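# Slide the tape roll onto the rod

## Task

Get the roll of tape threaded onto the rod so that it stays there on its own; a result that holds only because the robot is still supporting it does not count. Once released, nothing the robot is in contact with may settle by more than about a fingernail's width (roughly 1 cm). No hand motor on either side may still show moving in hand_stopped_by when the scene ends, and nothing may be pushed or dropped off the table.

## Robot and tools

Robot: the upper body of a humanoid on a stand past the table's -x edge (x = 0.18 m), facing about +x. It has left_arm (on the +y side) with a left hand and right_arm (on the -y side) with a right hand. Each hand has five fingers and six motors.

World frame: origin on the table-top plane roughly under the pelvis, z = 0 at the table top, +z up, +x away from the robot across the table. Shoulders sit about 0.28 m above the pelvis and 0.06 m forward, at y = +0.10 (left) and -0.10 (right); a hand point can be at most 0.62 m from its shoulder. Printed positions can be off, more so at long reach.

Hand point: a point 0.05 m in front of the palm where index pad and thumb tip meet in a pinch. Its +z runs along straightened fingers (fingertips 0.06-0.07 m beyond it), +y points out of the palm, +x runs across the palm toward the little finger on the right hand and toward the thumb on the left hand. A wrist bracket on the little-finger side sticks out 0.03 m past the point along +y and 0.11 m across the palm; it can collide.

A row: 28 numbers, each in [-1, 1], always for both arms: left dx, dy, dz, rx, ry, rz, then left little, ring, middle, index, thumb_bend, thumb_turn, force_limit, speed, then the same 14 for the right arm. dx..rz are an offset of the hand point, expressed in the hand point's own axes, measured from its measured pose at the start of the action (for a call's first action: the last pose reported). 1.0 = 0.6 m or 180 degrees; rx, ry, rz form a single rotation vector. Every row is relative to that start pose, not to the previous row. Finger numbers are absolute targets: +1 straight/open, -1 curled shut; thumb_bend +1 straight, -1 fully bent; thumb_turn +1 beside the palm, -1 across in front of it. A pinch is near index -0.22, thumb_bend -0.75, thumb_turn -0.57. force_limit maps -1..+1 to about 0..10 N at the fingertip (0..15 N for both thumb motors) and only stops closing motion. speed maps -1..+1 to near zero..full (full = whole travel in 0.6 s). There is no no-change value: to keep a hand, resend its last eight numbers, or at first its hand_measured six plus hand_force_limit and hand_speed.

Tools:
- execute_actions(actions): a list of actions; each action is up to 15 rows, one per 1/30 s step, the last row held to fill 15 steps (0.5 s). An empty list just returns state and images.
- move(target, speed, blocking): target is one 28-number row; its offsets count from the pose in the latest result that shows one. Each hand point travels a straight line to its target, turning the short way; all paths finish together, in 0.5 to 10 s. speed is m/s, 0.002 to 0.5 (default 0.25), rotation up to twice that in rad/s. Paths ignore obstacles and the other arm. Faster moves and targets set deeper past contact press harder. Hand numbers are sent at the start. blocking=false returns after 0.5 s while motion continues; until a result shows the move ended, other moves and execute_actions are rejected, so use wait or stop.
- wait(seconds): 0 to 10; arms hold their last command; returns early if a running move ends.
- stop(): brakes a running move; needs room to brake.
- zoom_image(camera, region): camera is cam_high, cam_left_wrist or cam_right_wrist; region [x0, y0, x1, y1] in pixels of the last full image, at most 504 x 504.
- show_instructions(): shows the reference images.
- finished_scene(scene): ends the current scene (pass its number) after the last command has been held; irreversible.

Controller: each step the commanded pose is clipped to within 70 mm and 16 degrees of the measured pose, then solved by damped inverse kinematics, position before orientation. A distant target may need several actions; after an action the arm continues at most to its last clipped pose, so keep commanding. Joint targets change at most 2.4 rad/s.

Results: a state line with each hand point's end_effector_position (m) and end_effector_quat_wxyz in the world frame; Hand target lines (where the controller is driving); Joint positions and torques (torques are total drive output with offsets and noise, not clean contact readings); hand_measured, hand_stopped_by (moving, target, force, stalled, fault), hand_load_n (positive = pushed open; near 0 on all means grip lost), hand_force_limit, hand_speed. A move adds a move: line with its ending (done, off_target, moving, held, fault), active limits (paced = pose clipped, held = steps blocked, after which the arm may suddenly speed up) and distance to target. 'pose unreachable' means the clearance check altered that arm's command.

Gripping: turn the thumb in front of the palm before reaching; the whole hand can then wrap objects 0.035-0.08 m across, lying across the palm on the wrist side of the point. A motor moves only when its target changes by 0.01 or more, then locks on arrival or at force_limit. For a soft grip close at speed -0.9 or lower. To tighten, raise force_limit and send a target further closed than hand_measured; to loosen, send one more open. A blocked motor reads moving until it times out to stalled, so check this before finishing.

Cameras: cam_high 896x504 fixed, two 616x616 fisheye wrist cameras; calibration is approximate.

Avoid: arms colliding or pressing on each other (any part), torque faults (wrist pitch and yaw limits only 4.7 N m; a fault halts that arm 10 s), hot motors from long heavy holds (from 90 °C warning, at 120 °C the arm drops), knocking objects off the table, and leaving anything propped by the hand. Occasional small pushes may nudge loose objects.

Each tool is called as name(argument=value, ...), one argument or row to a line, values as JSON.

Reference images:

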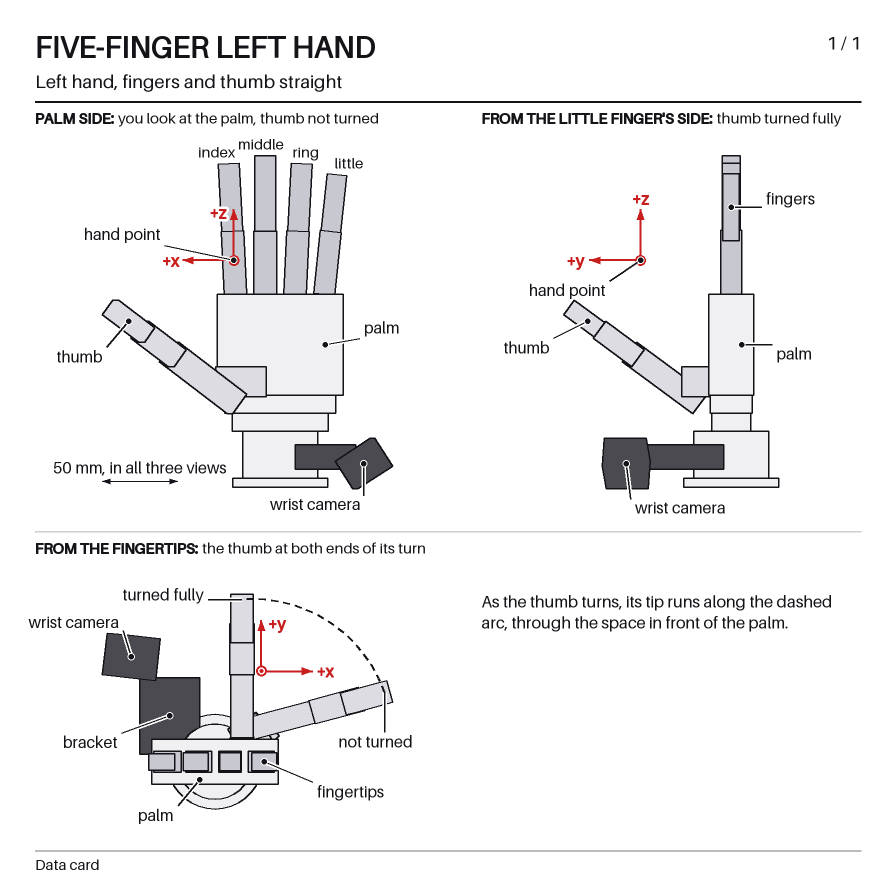

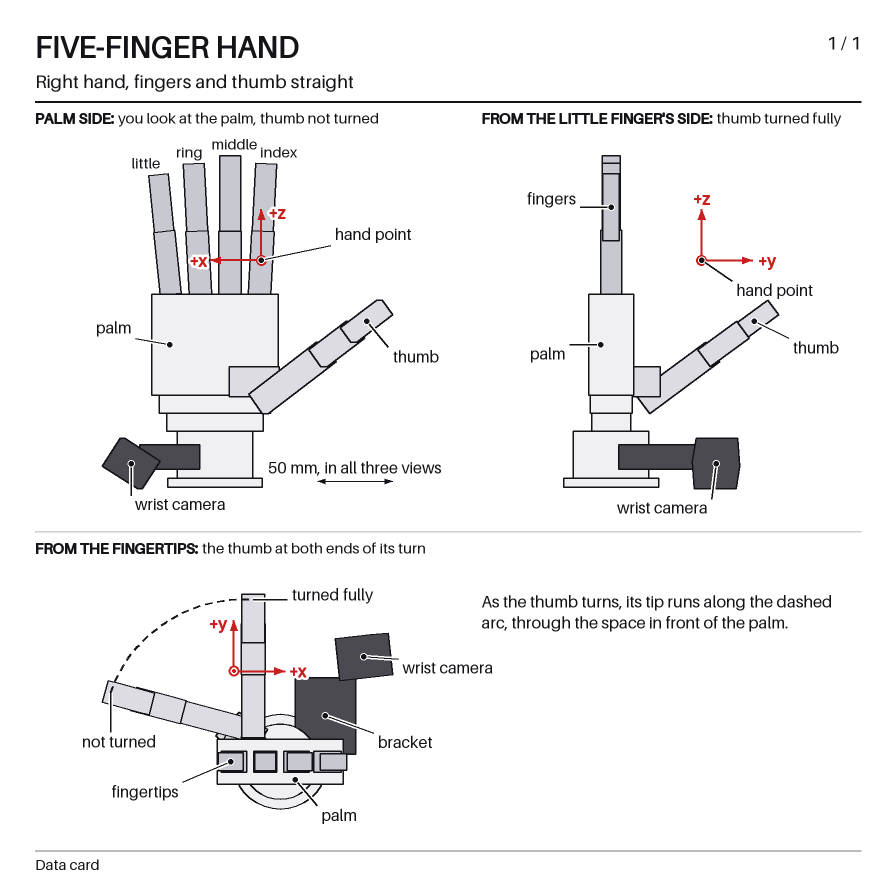

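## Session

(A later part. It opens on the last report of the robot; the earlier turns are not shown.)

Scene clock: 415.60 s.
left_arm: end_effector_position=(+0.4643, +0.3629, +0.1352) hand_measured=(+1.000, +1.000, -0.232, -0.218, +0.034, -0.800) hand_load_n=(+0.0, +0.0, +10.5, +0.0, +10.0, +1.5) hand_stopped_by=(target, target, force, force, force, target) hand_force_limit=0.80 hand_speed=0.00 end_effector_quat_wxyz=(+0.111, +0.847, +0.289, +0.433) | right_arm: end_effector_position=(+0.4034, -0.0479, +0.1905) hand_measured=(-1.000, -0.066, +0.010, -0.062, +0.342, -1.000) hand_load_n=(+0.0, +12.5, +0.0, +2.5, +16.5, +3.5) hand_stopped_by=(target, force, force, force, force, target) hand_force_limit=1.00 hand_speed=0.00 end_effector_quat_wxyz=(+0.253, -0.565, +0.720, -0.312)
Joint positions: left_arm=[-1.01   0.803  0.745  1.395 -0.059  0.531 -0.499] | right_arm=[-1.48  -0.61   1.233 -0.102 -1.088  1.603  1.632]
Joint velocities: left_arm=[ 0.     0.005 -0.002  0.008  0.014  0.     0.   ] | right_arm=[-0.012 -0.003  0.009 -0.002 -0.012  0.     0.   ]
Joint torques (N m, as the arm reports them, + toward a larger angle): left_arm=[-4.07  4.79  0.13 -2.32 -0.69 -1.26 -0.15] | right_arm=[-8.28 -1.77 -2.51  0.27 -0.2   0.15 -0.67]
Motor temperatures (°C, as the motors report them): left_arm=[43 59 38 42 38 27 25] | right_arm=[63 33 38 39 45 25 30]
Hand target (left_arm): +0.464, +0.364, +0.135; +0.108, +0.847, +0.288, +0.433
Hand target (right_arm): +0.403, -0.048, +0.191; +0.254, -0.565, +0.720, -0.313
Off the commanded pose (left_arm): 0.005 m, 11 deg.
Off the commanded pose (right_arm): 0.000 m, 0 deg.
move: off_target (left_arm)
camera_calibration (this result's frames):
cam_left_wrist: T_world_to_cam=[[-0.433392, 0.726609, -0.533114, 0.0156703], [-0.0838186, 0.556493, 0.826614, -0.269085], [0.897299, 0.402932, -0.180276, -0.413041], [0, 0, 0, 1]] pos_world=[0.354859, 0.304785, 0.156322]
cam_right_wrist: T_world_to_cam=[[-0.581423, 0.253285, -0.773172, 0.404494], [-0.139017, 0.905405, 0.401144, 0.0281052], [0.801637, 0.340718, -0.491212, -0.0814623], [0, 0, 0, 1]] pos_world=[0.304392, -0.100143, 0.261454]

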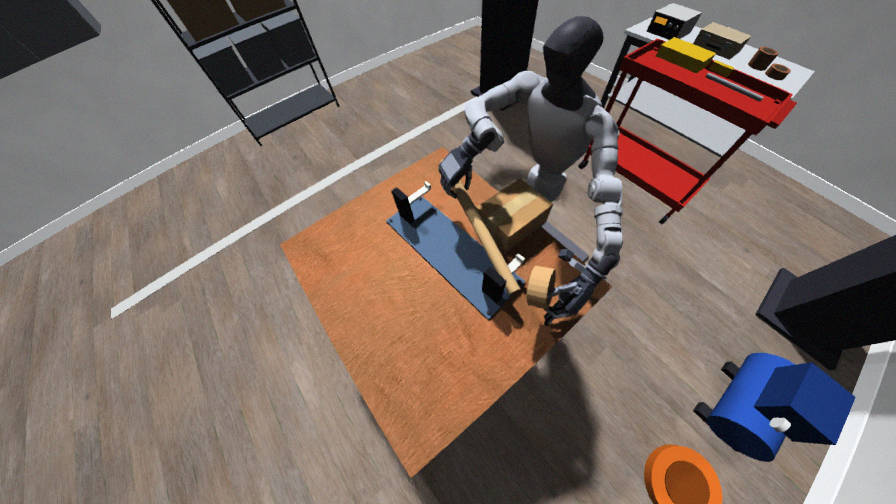

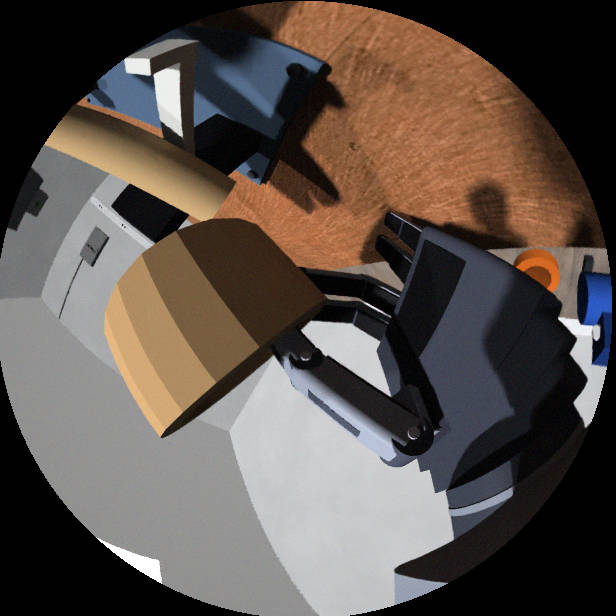

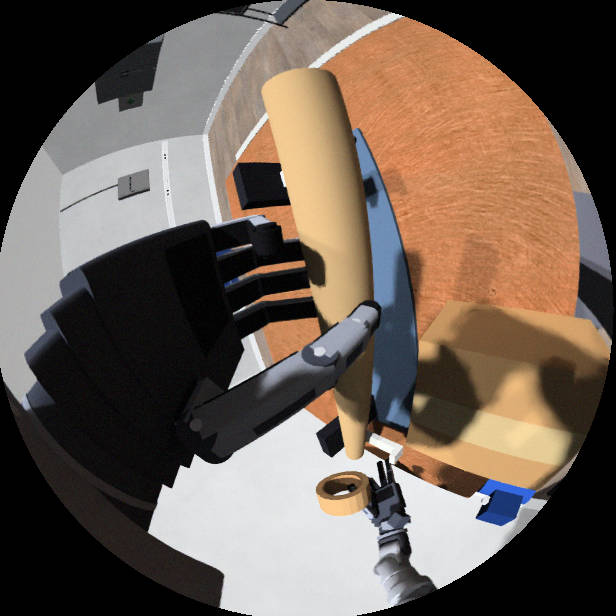

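move(
  target=[-0.037,-0.025,0.023,0,0,0,1,1,-0.5,-0.6,-0.2,-0.8,0.8,0, 0,0,0,0,0,0,-1,-1,-1,-1,-0.9,-1,1,0],
  speed=0.05,
)

zoom_image(
  camera="cam_high",
  region=[440,200,680,335],
)

Scene clock: 423.50 s.
left_arm: end_effector_position=(+0.4606, +0.3653, +0.1132) hand_measured=(+1.000, +1.000, -0.232, -0.218, +0.034, -0.800) hand_load_n=(-0.5, +0.0, +10.5, +0.0, +10.0, +1.5) hand_stopped_by=(target, target, force, force, force, target) hand_force_limit=0.80 hand_speed=0.00 end_effector_quat_wxyz=(+0.092, +0.839, +0.304, +0.442) | right_arm: end_effector_position=(+0.4034, -0.0479, +0.1904) hand_measured=(-1.000, -0.066, +0.010, -0.062, +0.342, -1.000) hand_load_n=(+0.0, +12.5, +0.0, +2.5, +16.5, +3.5) hand_stopped_by=(target, force, force, force, force, target) hand_force_limit=1.00 hand_speed=0.00 end_effector_quat_wxyz=(+0.253, -0.565, +0.720, -0.312)
Joint positions: left_arm=[-0.949  0.741  0.803  1.394 -0.059  0.423 -0.449] | right_arm=[-1.48  -0.61   1.233 -0.102 -1.088  1.603  1.632]
Joint velocities: left_arm=[0.    0.018 0.009 0.006 0.    0.    0.002] | right_arm=[ 0.021 -0.008 -0.012 -0.002  0.005  0.     0.   ]
Joint torques (N m, as the arm reports them, + toward a larger angle): left_arm=[-3.54  4.24 -0.02 -1.96 -0.52 -1.17 -0.02] | right_arm=[-7.69 -2.18 -1.8   0.35 -0.63  0.19 -0.74]
Motor temperatures (°C, as the motors report them): left_arm=[44 58 38 43 38 28 25] | right_arm=[64 33 38 39 45 25 30]
Hand target (left_arm): +0.458, +0.364, +0.105; +0.090, +0.843, +0.306, +0.433
Hand target (right_arm): +0.403, -0.048, +0.191; +0.253, -0.565, +0.720, -0.312
Off the commanded pose (left_arm): 0.008 m, 3 deg.
Off the commanded pose (right_arm): 0.000 m, 0 deg.
move: off_target (left_arm)
camera_calibration (this result's frames):
cam_left_wrist: T_world_to_cam=[[-0.465134, 0.716187, -0.520314, 0.0175671], [-0.118642, 0.532029, 0.838373, -0.228983], [0.877254, 0.451687, -0.162495, -0.425247], [0, 0, 0, 1]] pos_world=[0.354053, 0.301323, 0.132013]
cam_right_wrist: T_world_to_cam=[[-0.581497, 0.253649, -0.772997, 0.404429], [-0.138694, 0.905337, 0.401409, 0.0279608], [0.801639, 0.340628, -0.491271, -0.0814677], [0, 0, 0, 1]] pos_world=[0.30436, -0.100147, 0.261376]

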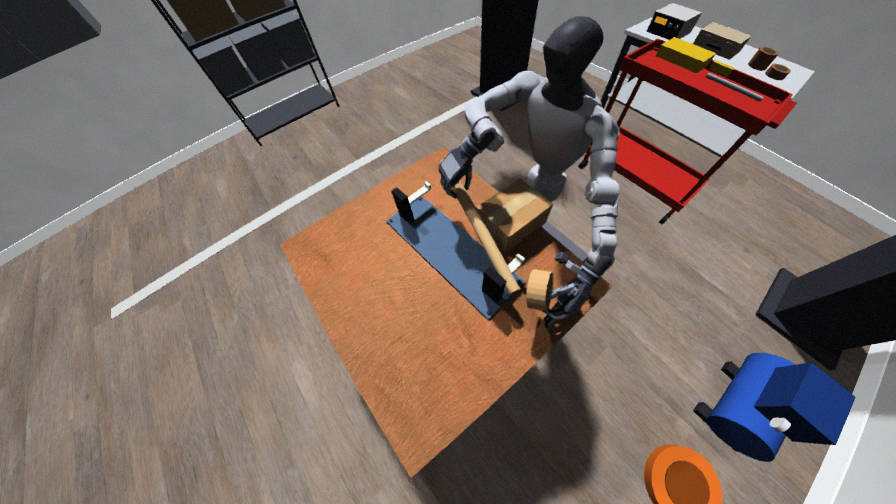

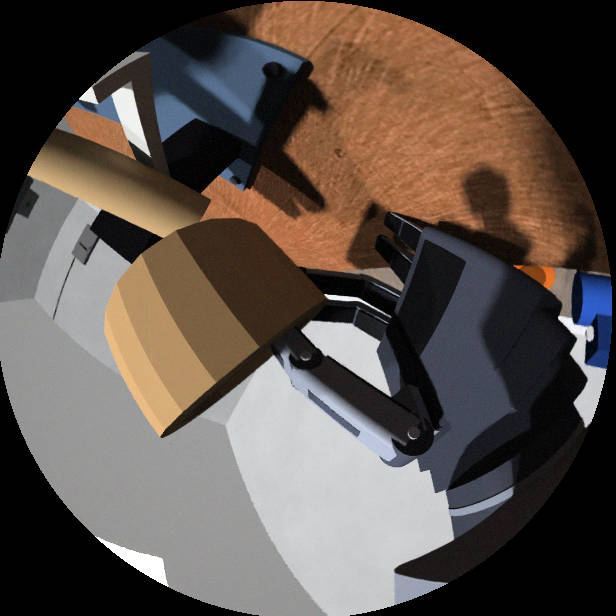

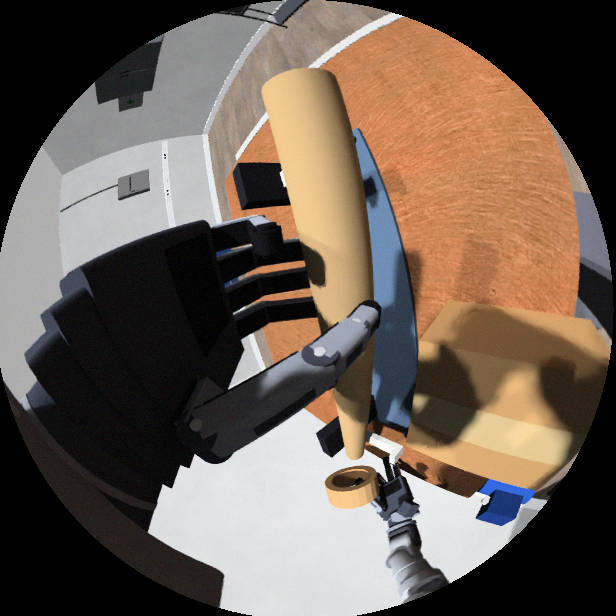

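Region (440, 200, 680, 335) of cam_high's 896x504 image, scaled by 2.100, with more detail than that image has; it fills the top 284 rows of this view, and the rest is white.

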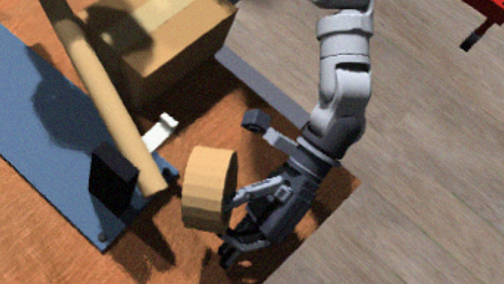

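move(
  target=[0,-0.02,-0.02,-0.094,-0.062,0.084,1,1,-0.5,-0.6,-0.2,-0.8,0.8,0, 0,0,0,0,0,0,-1,-1,-1,-1,-0.9,-1,1,0],
  speed=0.05,
)

zoom_image(
  camera="cam_high",
  region=[440,200,680,335],
)

Scene clock: 442.57 s.
left_arm: end_effector_position=(+0.4462, +0.3721, +0.1147) hand_measured=(+1.000, +1.000, -0.232, -0.218, +0.034, -0.800) hand_load_n=(+0.0, +0.0, +10.5, +0.0, +10.5, +1.0) hand_stopped_by=(target, target, force, force, force, target) hand_force_limit=0.80 hand_speed=0.00 end_effector_quat_wxyz=(+0.044, +0.875, +0.218, +0.429) | right_arm: end_effector_position=(+0.4033, -0.0479, +0.1904) hand_measured=(-1.000, -0.066, +0.010, -0.062, +0.342, -1.000) hand_load_n=(+0.0, +12.5, +0.0, +2.5, +16.5, +3.5) hand_stopped_by=(target, force, force, force, force, target) hand_force_limit=1.00 hand_speed=0.00 end_effector_quat_wxyz=(+0.253, -0.565, +0.720, -0.312)
Joint positions: left_arm=[-0.958  0.801  0.8    1.391  0.173  0.408 -0.562] | right_arm=[-1.48  -0.61   1.233 -0.102 -1.088  1.603  1.632]
Joint velocities: left_arm=[-0.002 -0.009 -0.008  0.015  0.026 -0.005 -0.003] | right_arm=[ 0.     0.002  0.012 -0.005 -0.003  0.     0.   ]
Joint torques (N m, as the arm reports them, + toward a larger angle): left_arm=[-3.98  5.05 -0.1  -2.28 -0.43 -1.34 -0.17] | right_arm=[-8.03 -2.39 -2.33  0.02 -0.68  0.14 -0.74]
Motor temperatures (°C, as the motors report them): left_arm=[46 58 38 43 38 29 25] | right_arm=[64 33 38 39 45 25 30]
Hand target (left_arm): +0.447, +0.373, +0.117; +0.042, +0.875, +0.215, +0.431
Hand target (right_arm): +0.403, -0.048, +0.190; +0.253, -0.565, +0.720, -0.312
Off the commanded pose (left_arm): 0.002 m, 20 deg; orientation clipped at the last step of the last action.
Off the commanded pose (right_arm): 0.000 m, 0 deg.
move: off_target (left_arm); limits=paced
camera_calibration (this result's frames):
cam_left_wrist: T_world_to_cam=[[-0.396052, 0.840501, -0.369731, -0.0875479], [0.000882485, 0.403006, 0.915197, -0.249667], [0.918228, 0.362139, -0.160353, -0.400647], [0, 0, 0, 1]] pos_world=[0.333432, 0.319291, 0.13188]
cam_right_wrist: T_world_to_cam=[[-0.581557, 0.253984, -0.772841, 0.404371], [-0.138402, 0.905273, 0.401653, 0.0278285], [0.801646, 0.340547, -0.491316, -0.0814757], [0, 0, 0, 1]] pos_world=[0.304331, -0.10015, 0.261307]

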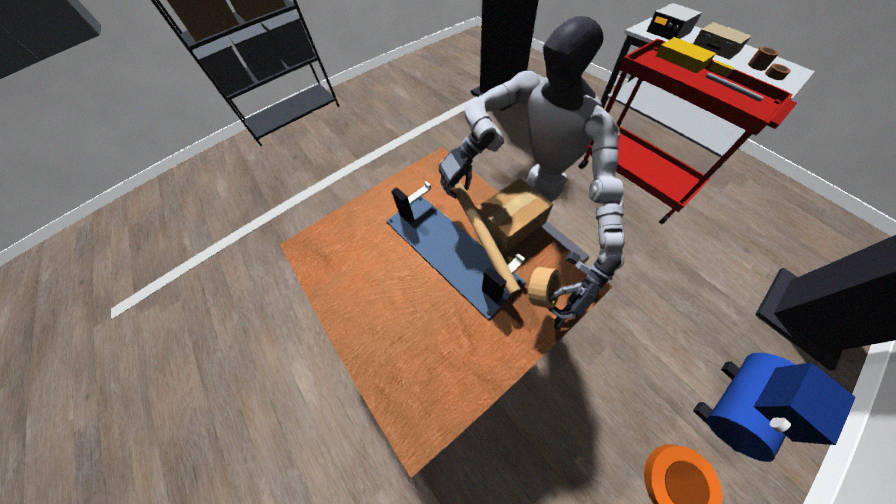

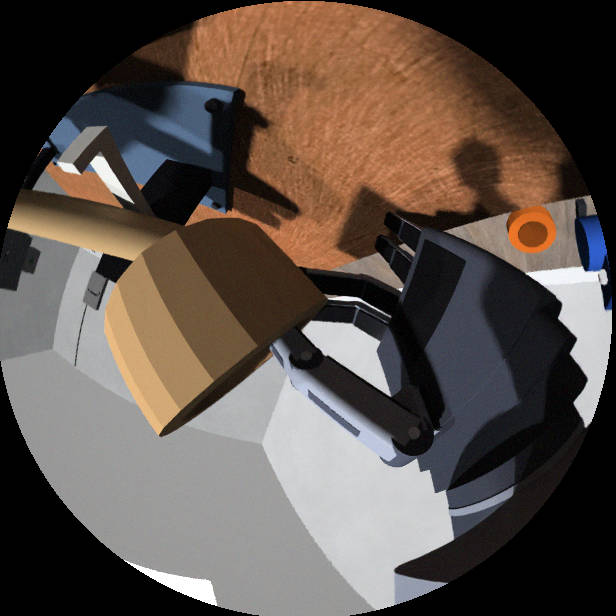

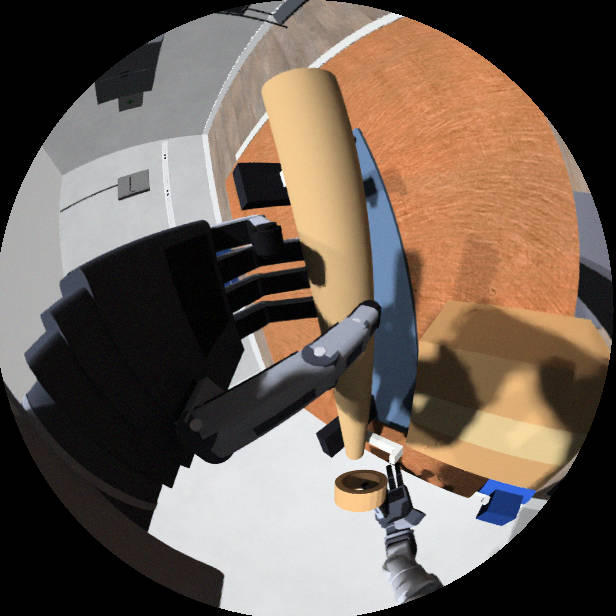

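Region (440, 200, 680, 335) of cam_high's 896x504 image, scaled by 2.100, with more detail than that image has; it fills the top 284 rows of this view, and the rest is white.

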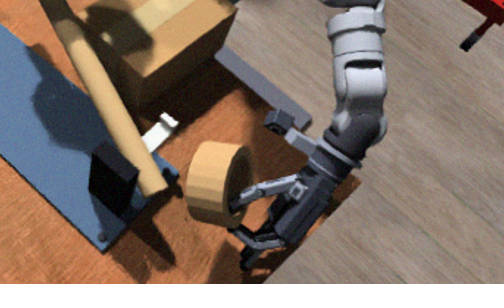

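move(
  target=[-0.021,0.045,-0.006,0,0,0,1,1,-0.5,-0.6,-0.2,-0.8,0.8,0, 0,0,0,0,0,0,-1,-1,-1,-1,-0.9,-1,1,0],
  speed=0.04,
)

zoom_image(
  camera="cam_high",
  region=[440,200,680,335],
)

zoom_image(
  camera="cam_right_wrist",
  region=[250,400,500,616],
)

Scene clock: 452.57 s.
left_arm: end_effector_position=(+0.4458, +0.3435, +0.1143) hand_measured=(+1.000, +1.000, -0.232, -0.218, +0.034, -0.800) hand_load_n=(+0.0, +0.0, +10.5, +0.0, +10.5, +1.0) hand_stopped_by=(target, target, force, force, force, target) hand_force_limit=0.80 hand_speed=0.00 end_effector_quat_wxyz=(+0.092, +0.883, +0.183, +0.423) | right_arm: end_effector_position=(+0.4033, -0.0479, +0.1903) hand_measured=(-1.000, -0.066, +0.010, -0.062, +0.342, -1.000) hand_load_n=(+0.0, +13.0, +0.0, +2.5, +16.5, +3.5) hand_stopped_by=(target, force, force, force, force, target) hand_force_limit=1.00 hand_speed=0.00 end_effector_quat_wxyz=(+0.253, -0.565, +0.721, -0.312)
Joint positions: left_arm=[-0.958  0.787  0.759  1.391  0.174  0.421 -0.672] | right_arm=[-1.479 -0.61   1.233 -0.102 -1.088  1.604  1.632]
Joint velocities: left_arm=[ 0.     0.008 -0.003  0.005  0.012  0.004  0.   ] | right_arm=[-0.009  0.003  0.002 -0.002  0.003  0.     0.   ]
Joint torques (N m, as the arm reports them, + toward a larger angle): left_arm=[-3.92  4.67 -0.22 -2.19 -1.13 -0.98 -0.21] | right_arm=[-7.95 -2.61 -2.21  0.35 -0.4   0.16 -0.76]
Motor temperatures (°C, as the motors report them): left_arm=[47 59 38 43 38 30 25] | right_arm=[65 33 38 39 45 25 30]
Hand target (left_arm): +0.446, +0.342, +0.115; +0.095, +0.882, +0.183, +0.423
Hand target (right_arm): +0.403, -0.048, +0.190; +0.253, -0.565, +0.720, -0.312
Off the commanded pose (left_arm): 0.002 m, 7 deg.
Off the commanded pose (right_arm): 0.000 m, 0 deg.
move: off_target (left_arm)
camera_calibration (this result's frames):
cam_left_wrist: T_world_to_cam=[[-0.302021, 0.856249, -0.419072, -0.105553], [0.0405485, 0.450742, 0.891733, -0.269152], [0.952438, 0.25233, -0.170853, -0.366283], [0, 0, 0, 1]] pos_world=[0.327896, 0.304121, 0.133197]
cam_right_wrist: T_world_to_cam=[[-0.581669, 0.254344, -0.772638, 0.404296], [-0.138079, 0.905199, 0.401932, 0.0276785], [0.80162, 0.340477, -0.491407, -0.0814652], [0, 0, 0, 1]] pos_world=[0.304293, -0.100148, 0.261217]

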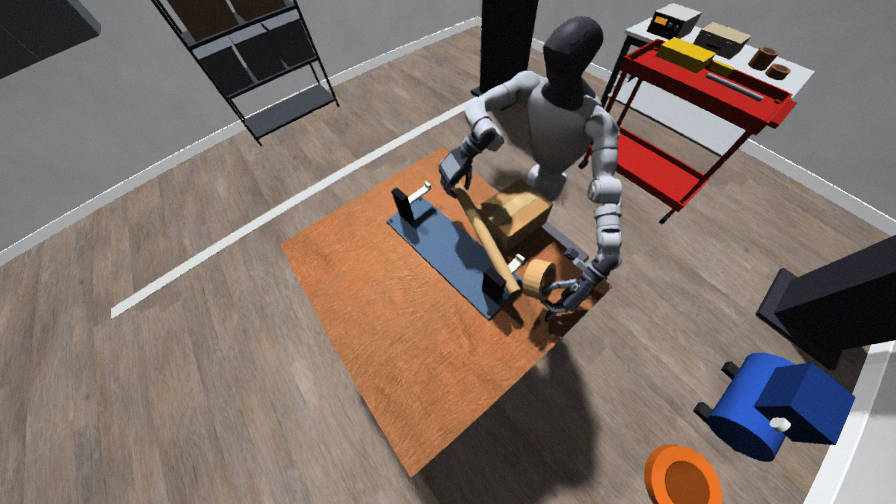

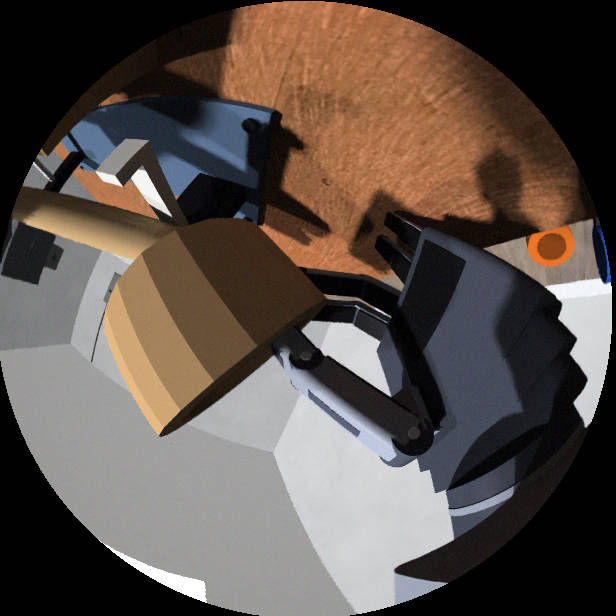

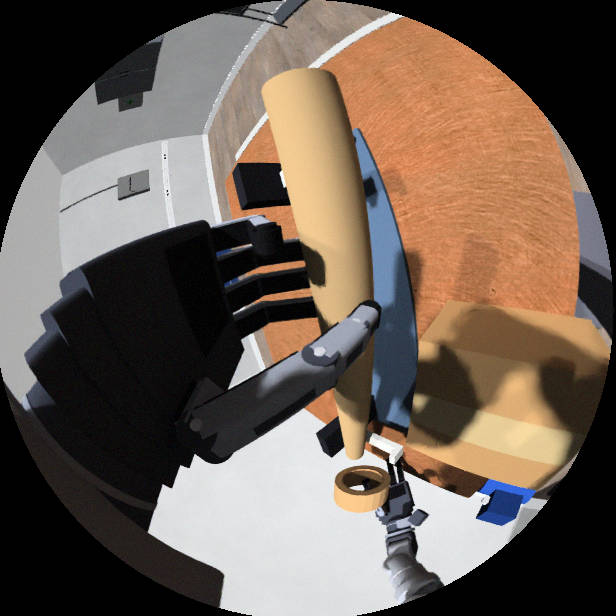

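Region (440, 200, 680, 335) of cam_high's 896x504 image, scaled by 2.100, with more detail than that image has; it fills the top 284 rows of this view, and the rest is white.

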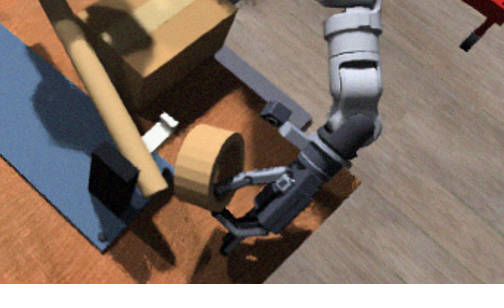

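Region (250, 400, 500, 616) of cam_right_wrist's 616x616 image, scaled by 2.016, with more detail than that image has; it fills the top 435 rows of this view, and the rest is white.

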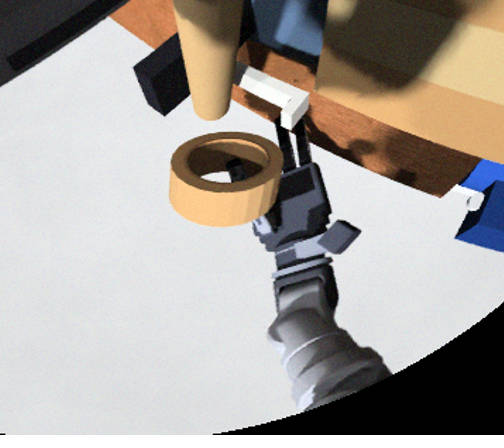

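move(
  target=[0.023,-0.054,0,0,0,0,1,1,-0.5,-0.6,-0.2,-0.8,0.8,0, 0,0,0,0,0,0,-1,-1,-1,-1,-0.9,-1,1,0],
  speed=0.06,
)

move(
  target=[0.007,0.002,0.08,0,0,0,1,1,-0.5,-0.6,-0.2,-0.8,0.8,0, 0,0,0,0,0,0,-1,-1,-1,-1,-0.9,-1,1,0],
  speed=0.06,
)

zoom_image(
  camera="cam_high",
  region=[440,200,680,335],
)

zoom_image(
  camera="cam_right_wrist",
  region=[250,400,500,616],
)

Scene clock: 475.63 s.
left_arm: end_effector_position=(+0.4459, +0.3774, +0.1143) hand_measured=(+1.000, +1.000, -0.232, -0.218, +0.034, -0.800) hand_load_n=(+0.0, +0.0, +10.5, +0.0, +10.5, +1.0) hand_stopped_by=(target, target, force, force, force, target) hand_force_limit=0.80 hand_speed=0.00 end_effector_quat_wxyz=(+0.035, +0.874, +0.225, +0.430) | right_arm: end_effector_position=(+0.4033, -0.0479, +0.1902) hand_measured=(-1.000, -0.066, +0.010, -0.062, +0.342, -1.000) hand_load_n=(+0.0, +13.0, +0.0, +2.5, +16.5, +3.5) hand_stopped_by=(target, force, force, force, force, target) hand_force_limit=1.00 hand_speed=0.00 end_effector_quat_wxyz=(+0.253, -0.565, +0.721, -0.312)
Joint positions: left_arm=[-0.956  0.802  0.81   1.39   0.174  0.403 -0.541] | right_arm=[-1.479 -0.61   1.233 -0.102 -1.088  1.604  1.632]
Joint velocities: left_arm=[ 0.     0.     0.011 -0.002 -0.012  0.     0.   ] | right_arm=[ 0.017  0.002  0.    -0.002 -0.012  0.     0.   ]
Joint torques (N m, as the arm reports them, + toward a larger angle): left_arm=[-3.84  4.96  0.1  -2.19 -0.53 -1.36 -0.02] | right_arm=[-8.07 -1.99 -2.06  0.35 -0.42  0.16 -0.69]
Motor temperatures (°C, as the motors report them): left_arm=[48 59 38 43 38 29 25] | right_arm=[65 33 38 39 45 25 30]
Hand target (left_arm): +0.446, +0.378, +0.114; +0.032, +0.874, +0.225, +0.430
Hand target (right_arm): +0.403, -0.048, +0.190; +0.253, -0.565, +0.721, -0.312
Off the commanded pose (left_arm): 0.001 m, 8 deg.
Off the commanded pose (right_arm): 0.000 m, 0 deg.
move: off_target (left_arm)
camera_calibration (this result's frames):
cam_left_wrist: T_world_to_cam=[[-0.414197, 0.835946, -0.360048, -0.0836236], [-0.00593093, 0.393089, 0.919481, -0.245159], [0.910168, 0.382982, -0.157858, -0.406892], [0, 0, 0, 1]] pos_world=[0.334249, 0.322106, 0.131079]
cam_right_wrist: T_world_to_cam=[[-0.581727, 0.254653, -0.772493, 0.404242], [-0.137808, 0.90514, 0.402157, 0.0275564], [0.801625, 0.340402, -0.491451, -0.0814717], [0, 0, 0, 1]] pos_world=[0.304265, -0.100151, 0.261153]

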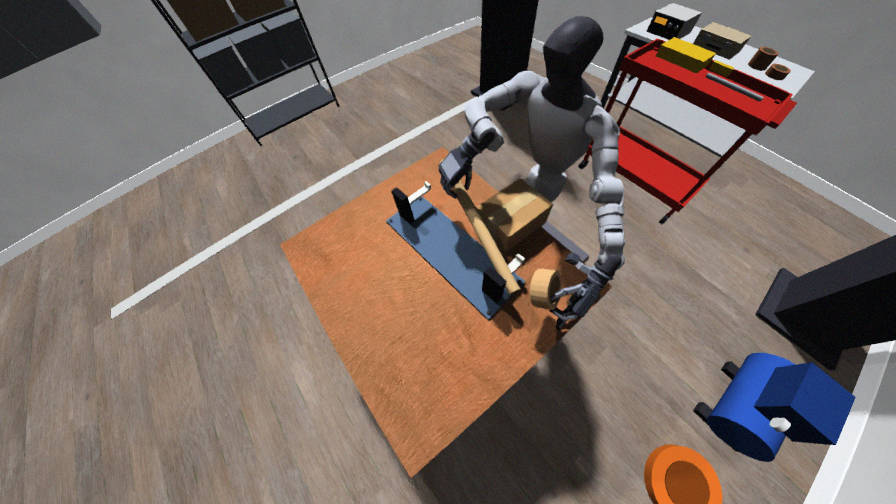

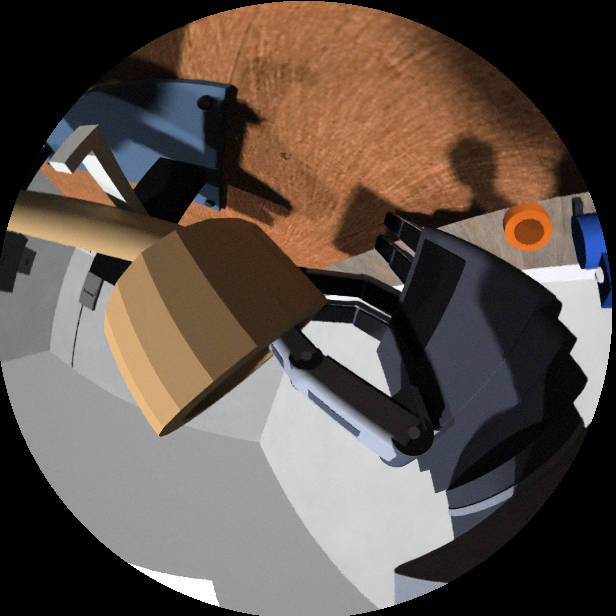

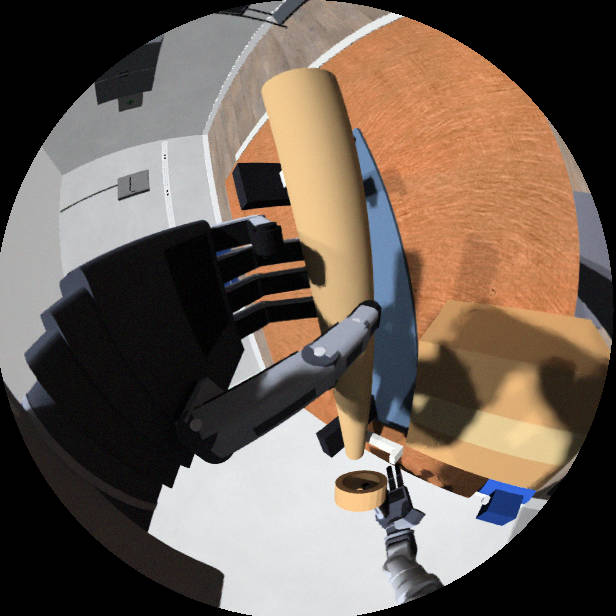

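Scene clock: 476.90 s.
left_arm: end_effector_position=(+0.4841, +0.3873, +0.1000) hand_measured=(+1.000, +1.000, -0.232, -0.218, +0.034, -0.800) hand_load_n=(-0.5, +0.0, +10.0, +0.0, +11.0, +0.5) hand_stopped_by=(target, target, force, force, force, target) hand_force_limit=0.80 hand_speed=0.00 end_effector_quat_wxyz=(-0.102, +0.833, +0.325, +0.436) | right_arm: end_effector_position=(+0.4031, -0.0479, +0.1899) hand_measured=(-1.000, -0.066, +0.010, -0.062, +0.342, -1.000) hand_load_n=(+0.0, +12.5, +0.0, +2.5, +16.5, +3.5) hand_stopped_by=(target, force, force, force, force, target) hand_force_limit=1.00 hand_speed=0.00 end_effector_quat_wxyz=(+0.253, -0.565, +0.721, -0.312)
Joint positions: left_arm=[-1.054  0.597  0.913  1.386  0.181  0.251  0.012] | right_arm=[-1.478 -0.61   1.233 -0.102 -1.088  1.604  1.632]
Joint velocities: left_arm=[-0.005  0.     0.052 -0.005  0.04  -0.008  0.018] | right_arm=[ 0.015 -0.006  0.    -0.005  0.011  0.     0.   ]
Joint torques (N m, as the arm reports them, + toward a larger angle): left_arm=[-4.03  3.58 -0.35 -1.68  0.07 -1.16  0.15] | right_arm=[-8.05 -2.43 -2.21  0.16 -0.06  0.18 -0.67]
Motor temperatures (°C, as the motors report them): left_arm=[48 58 38 43 38 29 25] | right_arm=[65 33 38 39 45 25 30]
Hand target (left_arm): +0.480, +0.382, +0.087; -0.100, +0.841, +0.324, +0.421
Hand target (right_arm): +0.403, -0.048, +0.190; +0.253, -0.565, +0.721, -0.312
Off the commanded pose (left_arm): 0.013 m, 20 deg; orientation clipped at the last step of the last action.
Off the commanded pose (right_arm): 0.000 m, 0 deg.
joint sent to its limit (right arm) — the command would take joint 7 (wrist yaw) past its upper limit, so that joint was sent only as far as its limit.
move: off_target (left_arm); limits=paced
camera_calibration (this result's frames):
cam_left_wrist: T_world_to_cam=[[-0.664993, 0.711501, -0.227047, 0.0750948], [-0.0824501, 0.23221, 0.969165, -0.141302], [0.742284, 0.663208, -0.0957549, -0.48119], [0, 0, 0, 1]] pos_world=[0.395467, 0.298511, 0.107919]
cam_right_wrist: T_world_to_cam=[[-0.582352, 0.254924, -0.771932, 0.404065], [-0.137222, 0.905109, 0.402427, 0.0274144], [0.801271, 0.34028, -0.492111, -0.081239], [0, 0, 0, 1]] pos_world=[0.304165, -0.100175, 0.2609]

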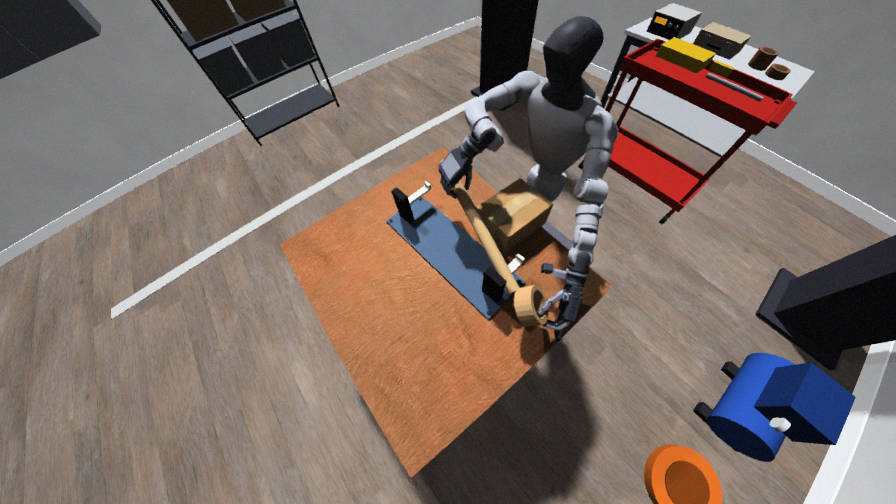

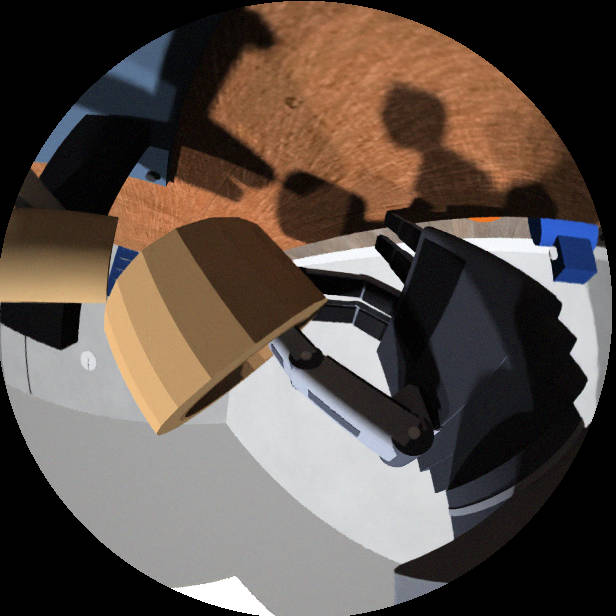

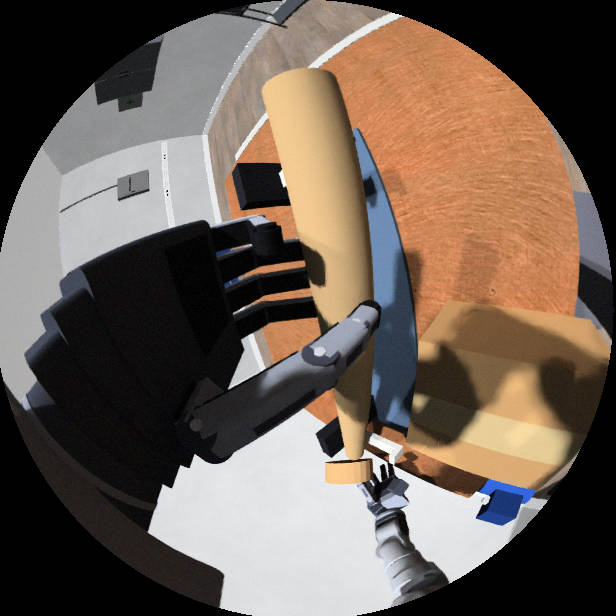

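Region (440, 200, 680, 335) of cam_high's 896x504 image, scaled by 2.100, with more detail than that image has; it fills the top 284 rows of this view, and the rest is white.

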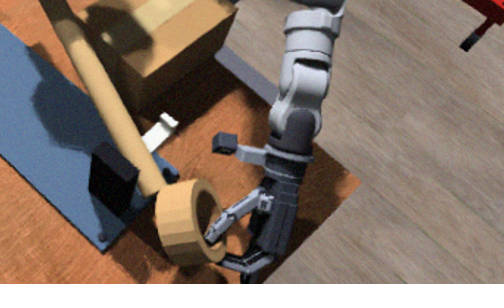

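Region (250, 400, 500, 616) of cam_right_wrist's 616x616 image, scaled by 2.016, with more detail than that image has; it fills the top 435 rows of this view, and the rest is white.

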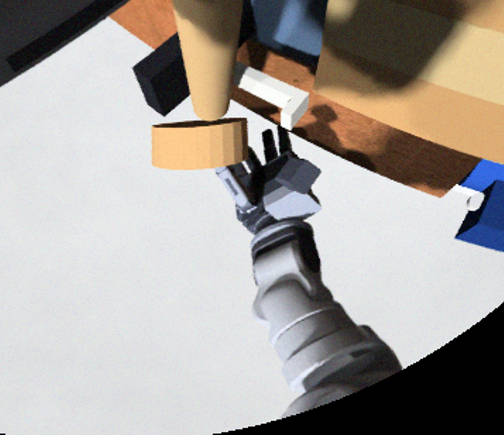

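move(
  target=[0.133,-0.1,-0.27,0,0,0,1,1,-0.5,-0.6,-0.2,-0.8,0.8,0, 0.447,0.08,-0.148,0,0,0,-1,-1,-1,-1,-0.9,-1,1,0],
  speed=0.07,
)

Scene clock: 506.20 s.
left_arm: end_effector_position=(+0.3811, +0.3943, +0.2610) hand_measured=(+1.000, +1.000, -0.232, -0.218, +0.034, -0.800) hand_load_n=(+0.0, +0.0, +10.5, +0.0, +10.5, +1.5) hand_stopped_by=(target, target, force, force, force, target) hand_force_limit=0.80 hand_speed=0.00 end_effector_quat_wxyz=(+0.082, +0.900, +0.208, +0.376) | right_arm: end_effector_position=(+0.2429, -0.2984, +0.2226) hand_measured=(-1.000, -0.068, +0.010, -0.064, +0.332, -1.000) hand_load_n=(+0.0, +0.0, +0.0, +0.0, +0.0, +0.0) hand_stopped_by=(target, force, force, force, force, target) hand_force_limit=1.00 hand_speed=0.00 end_effector_quat_wxyz=(+0.242, -0.548, +0.725, -0.340)
Joint positions: left_arm=[-1.616  1.543  1.314  2.093  1.221  0.793 -0.656] | right_arm=[ 0.328 -0.963 -1.036 -0.759 -0.442  0.4    1.412]
Joint velocities: left_arm=[ 0.02   0.     0.009 -0.002  0.034 -0.014 -0.011] | right_arm=[-0.005  0.     0.012 -0.003 -0.005 -0.005  0.001]
Joint torques (N m, as the arm reports them, + toward a larger angle): left_arm=[-2.81  2.21  1.03 -1.1  -0.55 -1.13 -0.23] | right_arm=[ 0.35 -4.17 -2.28  0.1   0.1   0.07 -0.56]
Motor temperatures (°C, as the motors report them): left_arm=[49 55 38 42 38 30 25] | right_arm=[65 34 38 39 45 25 30]
Hand target (left_arm): +0.382, +0.393, +0.262; +0.082, +0.900, +0.204, +0.377
Hand target (right_arm): +0.242, -0.298, +0.222; +0.242, -0.548, +0.726, -0.337
Off the commanded pose (left_arm): 0.012 m, 27 deg; orientation clipped at the last step of the last action.
Off the commanded pose (right_arm): 0.017 m, 4 deg.
joint sent to its limit (left arm) — the command would take joint 1 (shoulder pitch) past its lower limit, joint 3 (shoulder yaw) past its upper limit and joint 4 (elbow) past its upper limit, so those joints were sent only as far as their limits.
move: off_target (left_arm, right_arm); limits=paced
camera_calibration (this result's frames):
cam_left_wrist: T_world_to_cam=[[-0.378053, 0.836001, -0.397717, -0.0756986], [0.117321, 0.4694, 0.875157, -0.452536], [0.91832, 0.284195, -0.275538, -0.264683], [0, 0, 0, 1]] pos_world=[0.267537, 0.350926, 0.293003]
cam_right_wrist: T_world_to_cam=[[-0.551591, 0.250049, -0.795753, 0.396229], [-0.100497, 0.927137, 0.360995, 0.225869], [0.828038, 0.279092, -0.486271, 0.122437], [0, 0, 0, 1]] pos_world=[0.139874, -0.342659, 0.2933]

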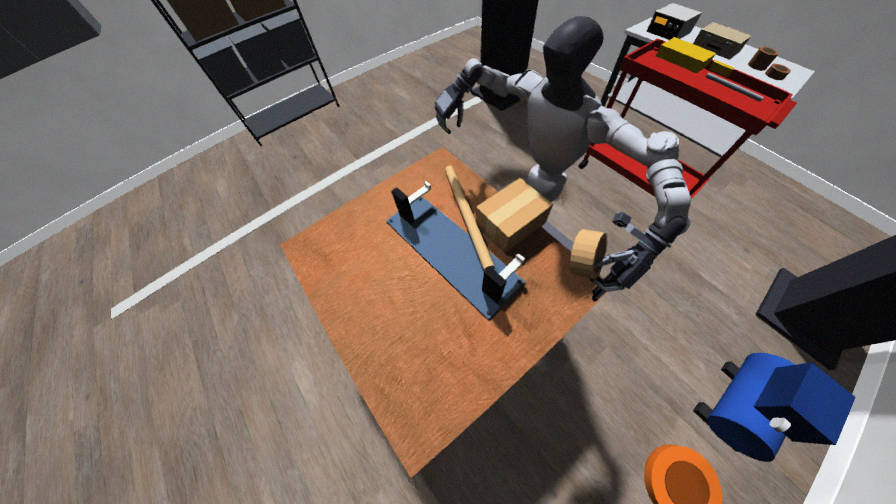

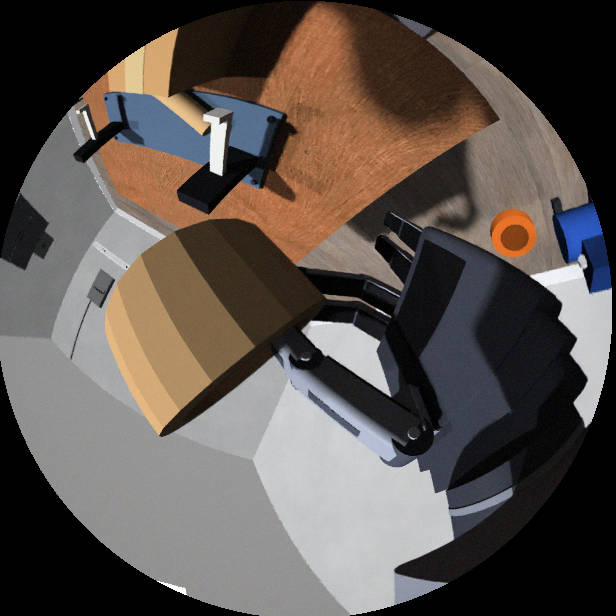

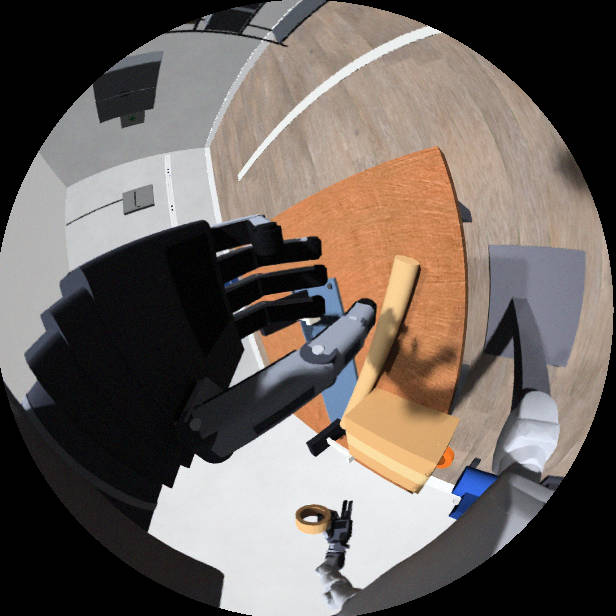

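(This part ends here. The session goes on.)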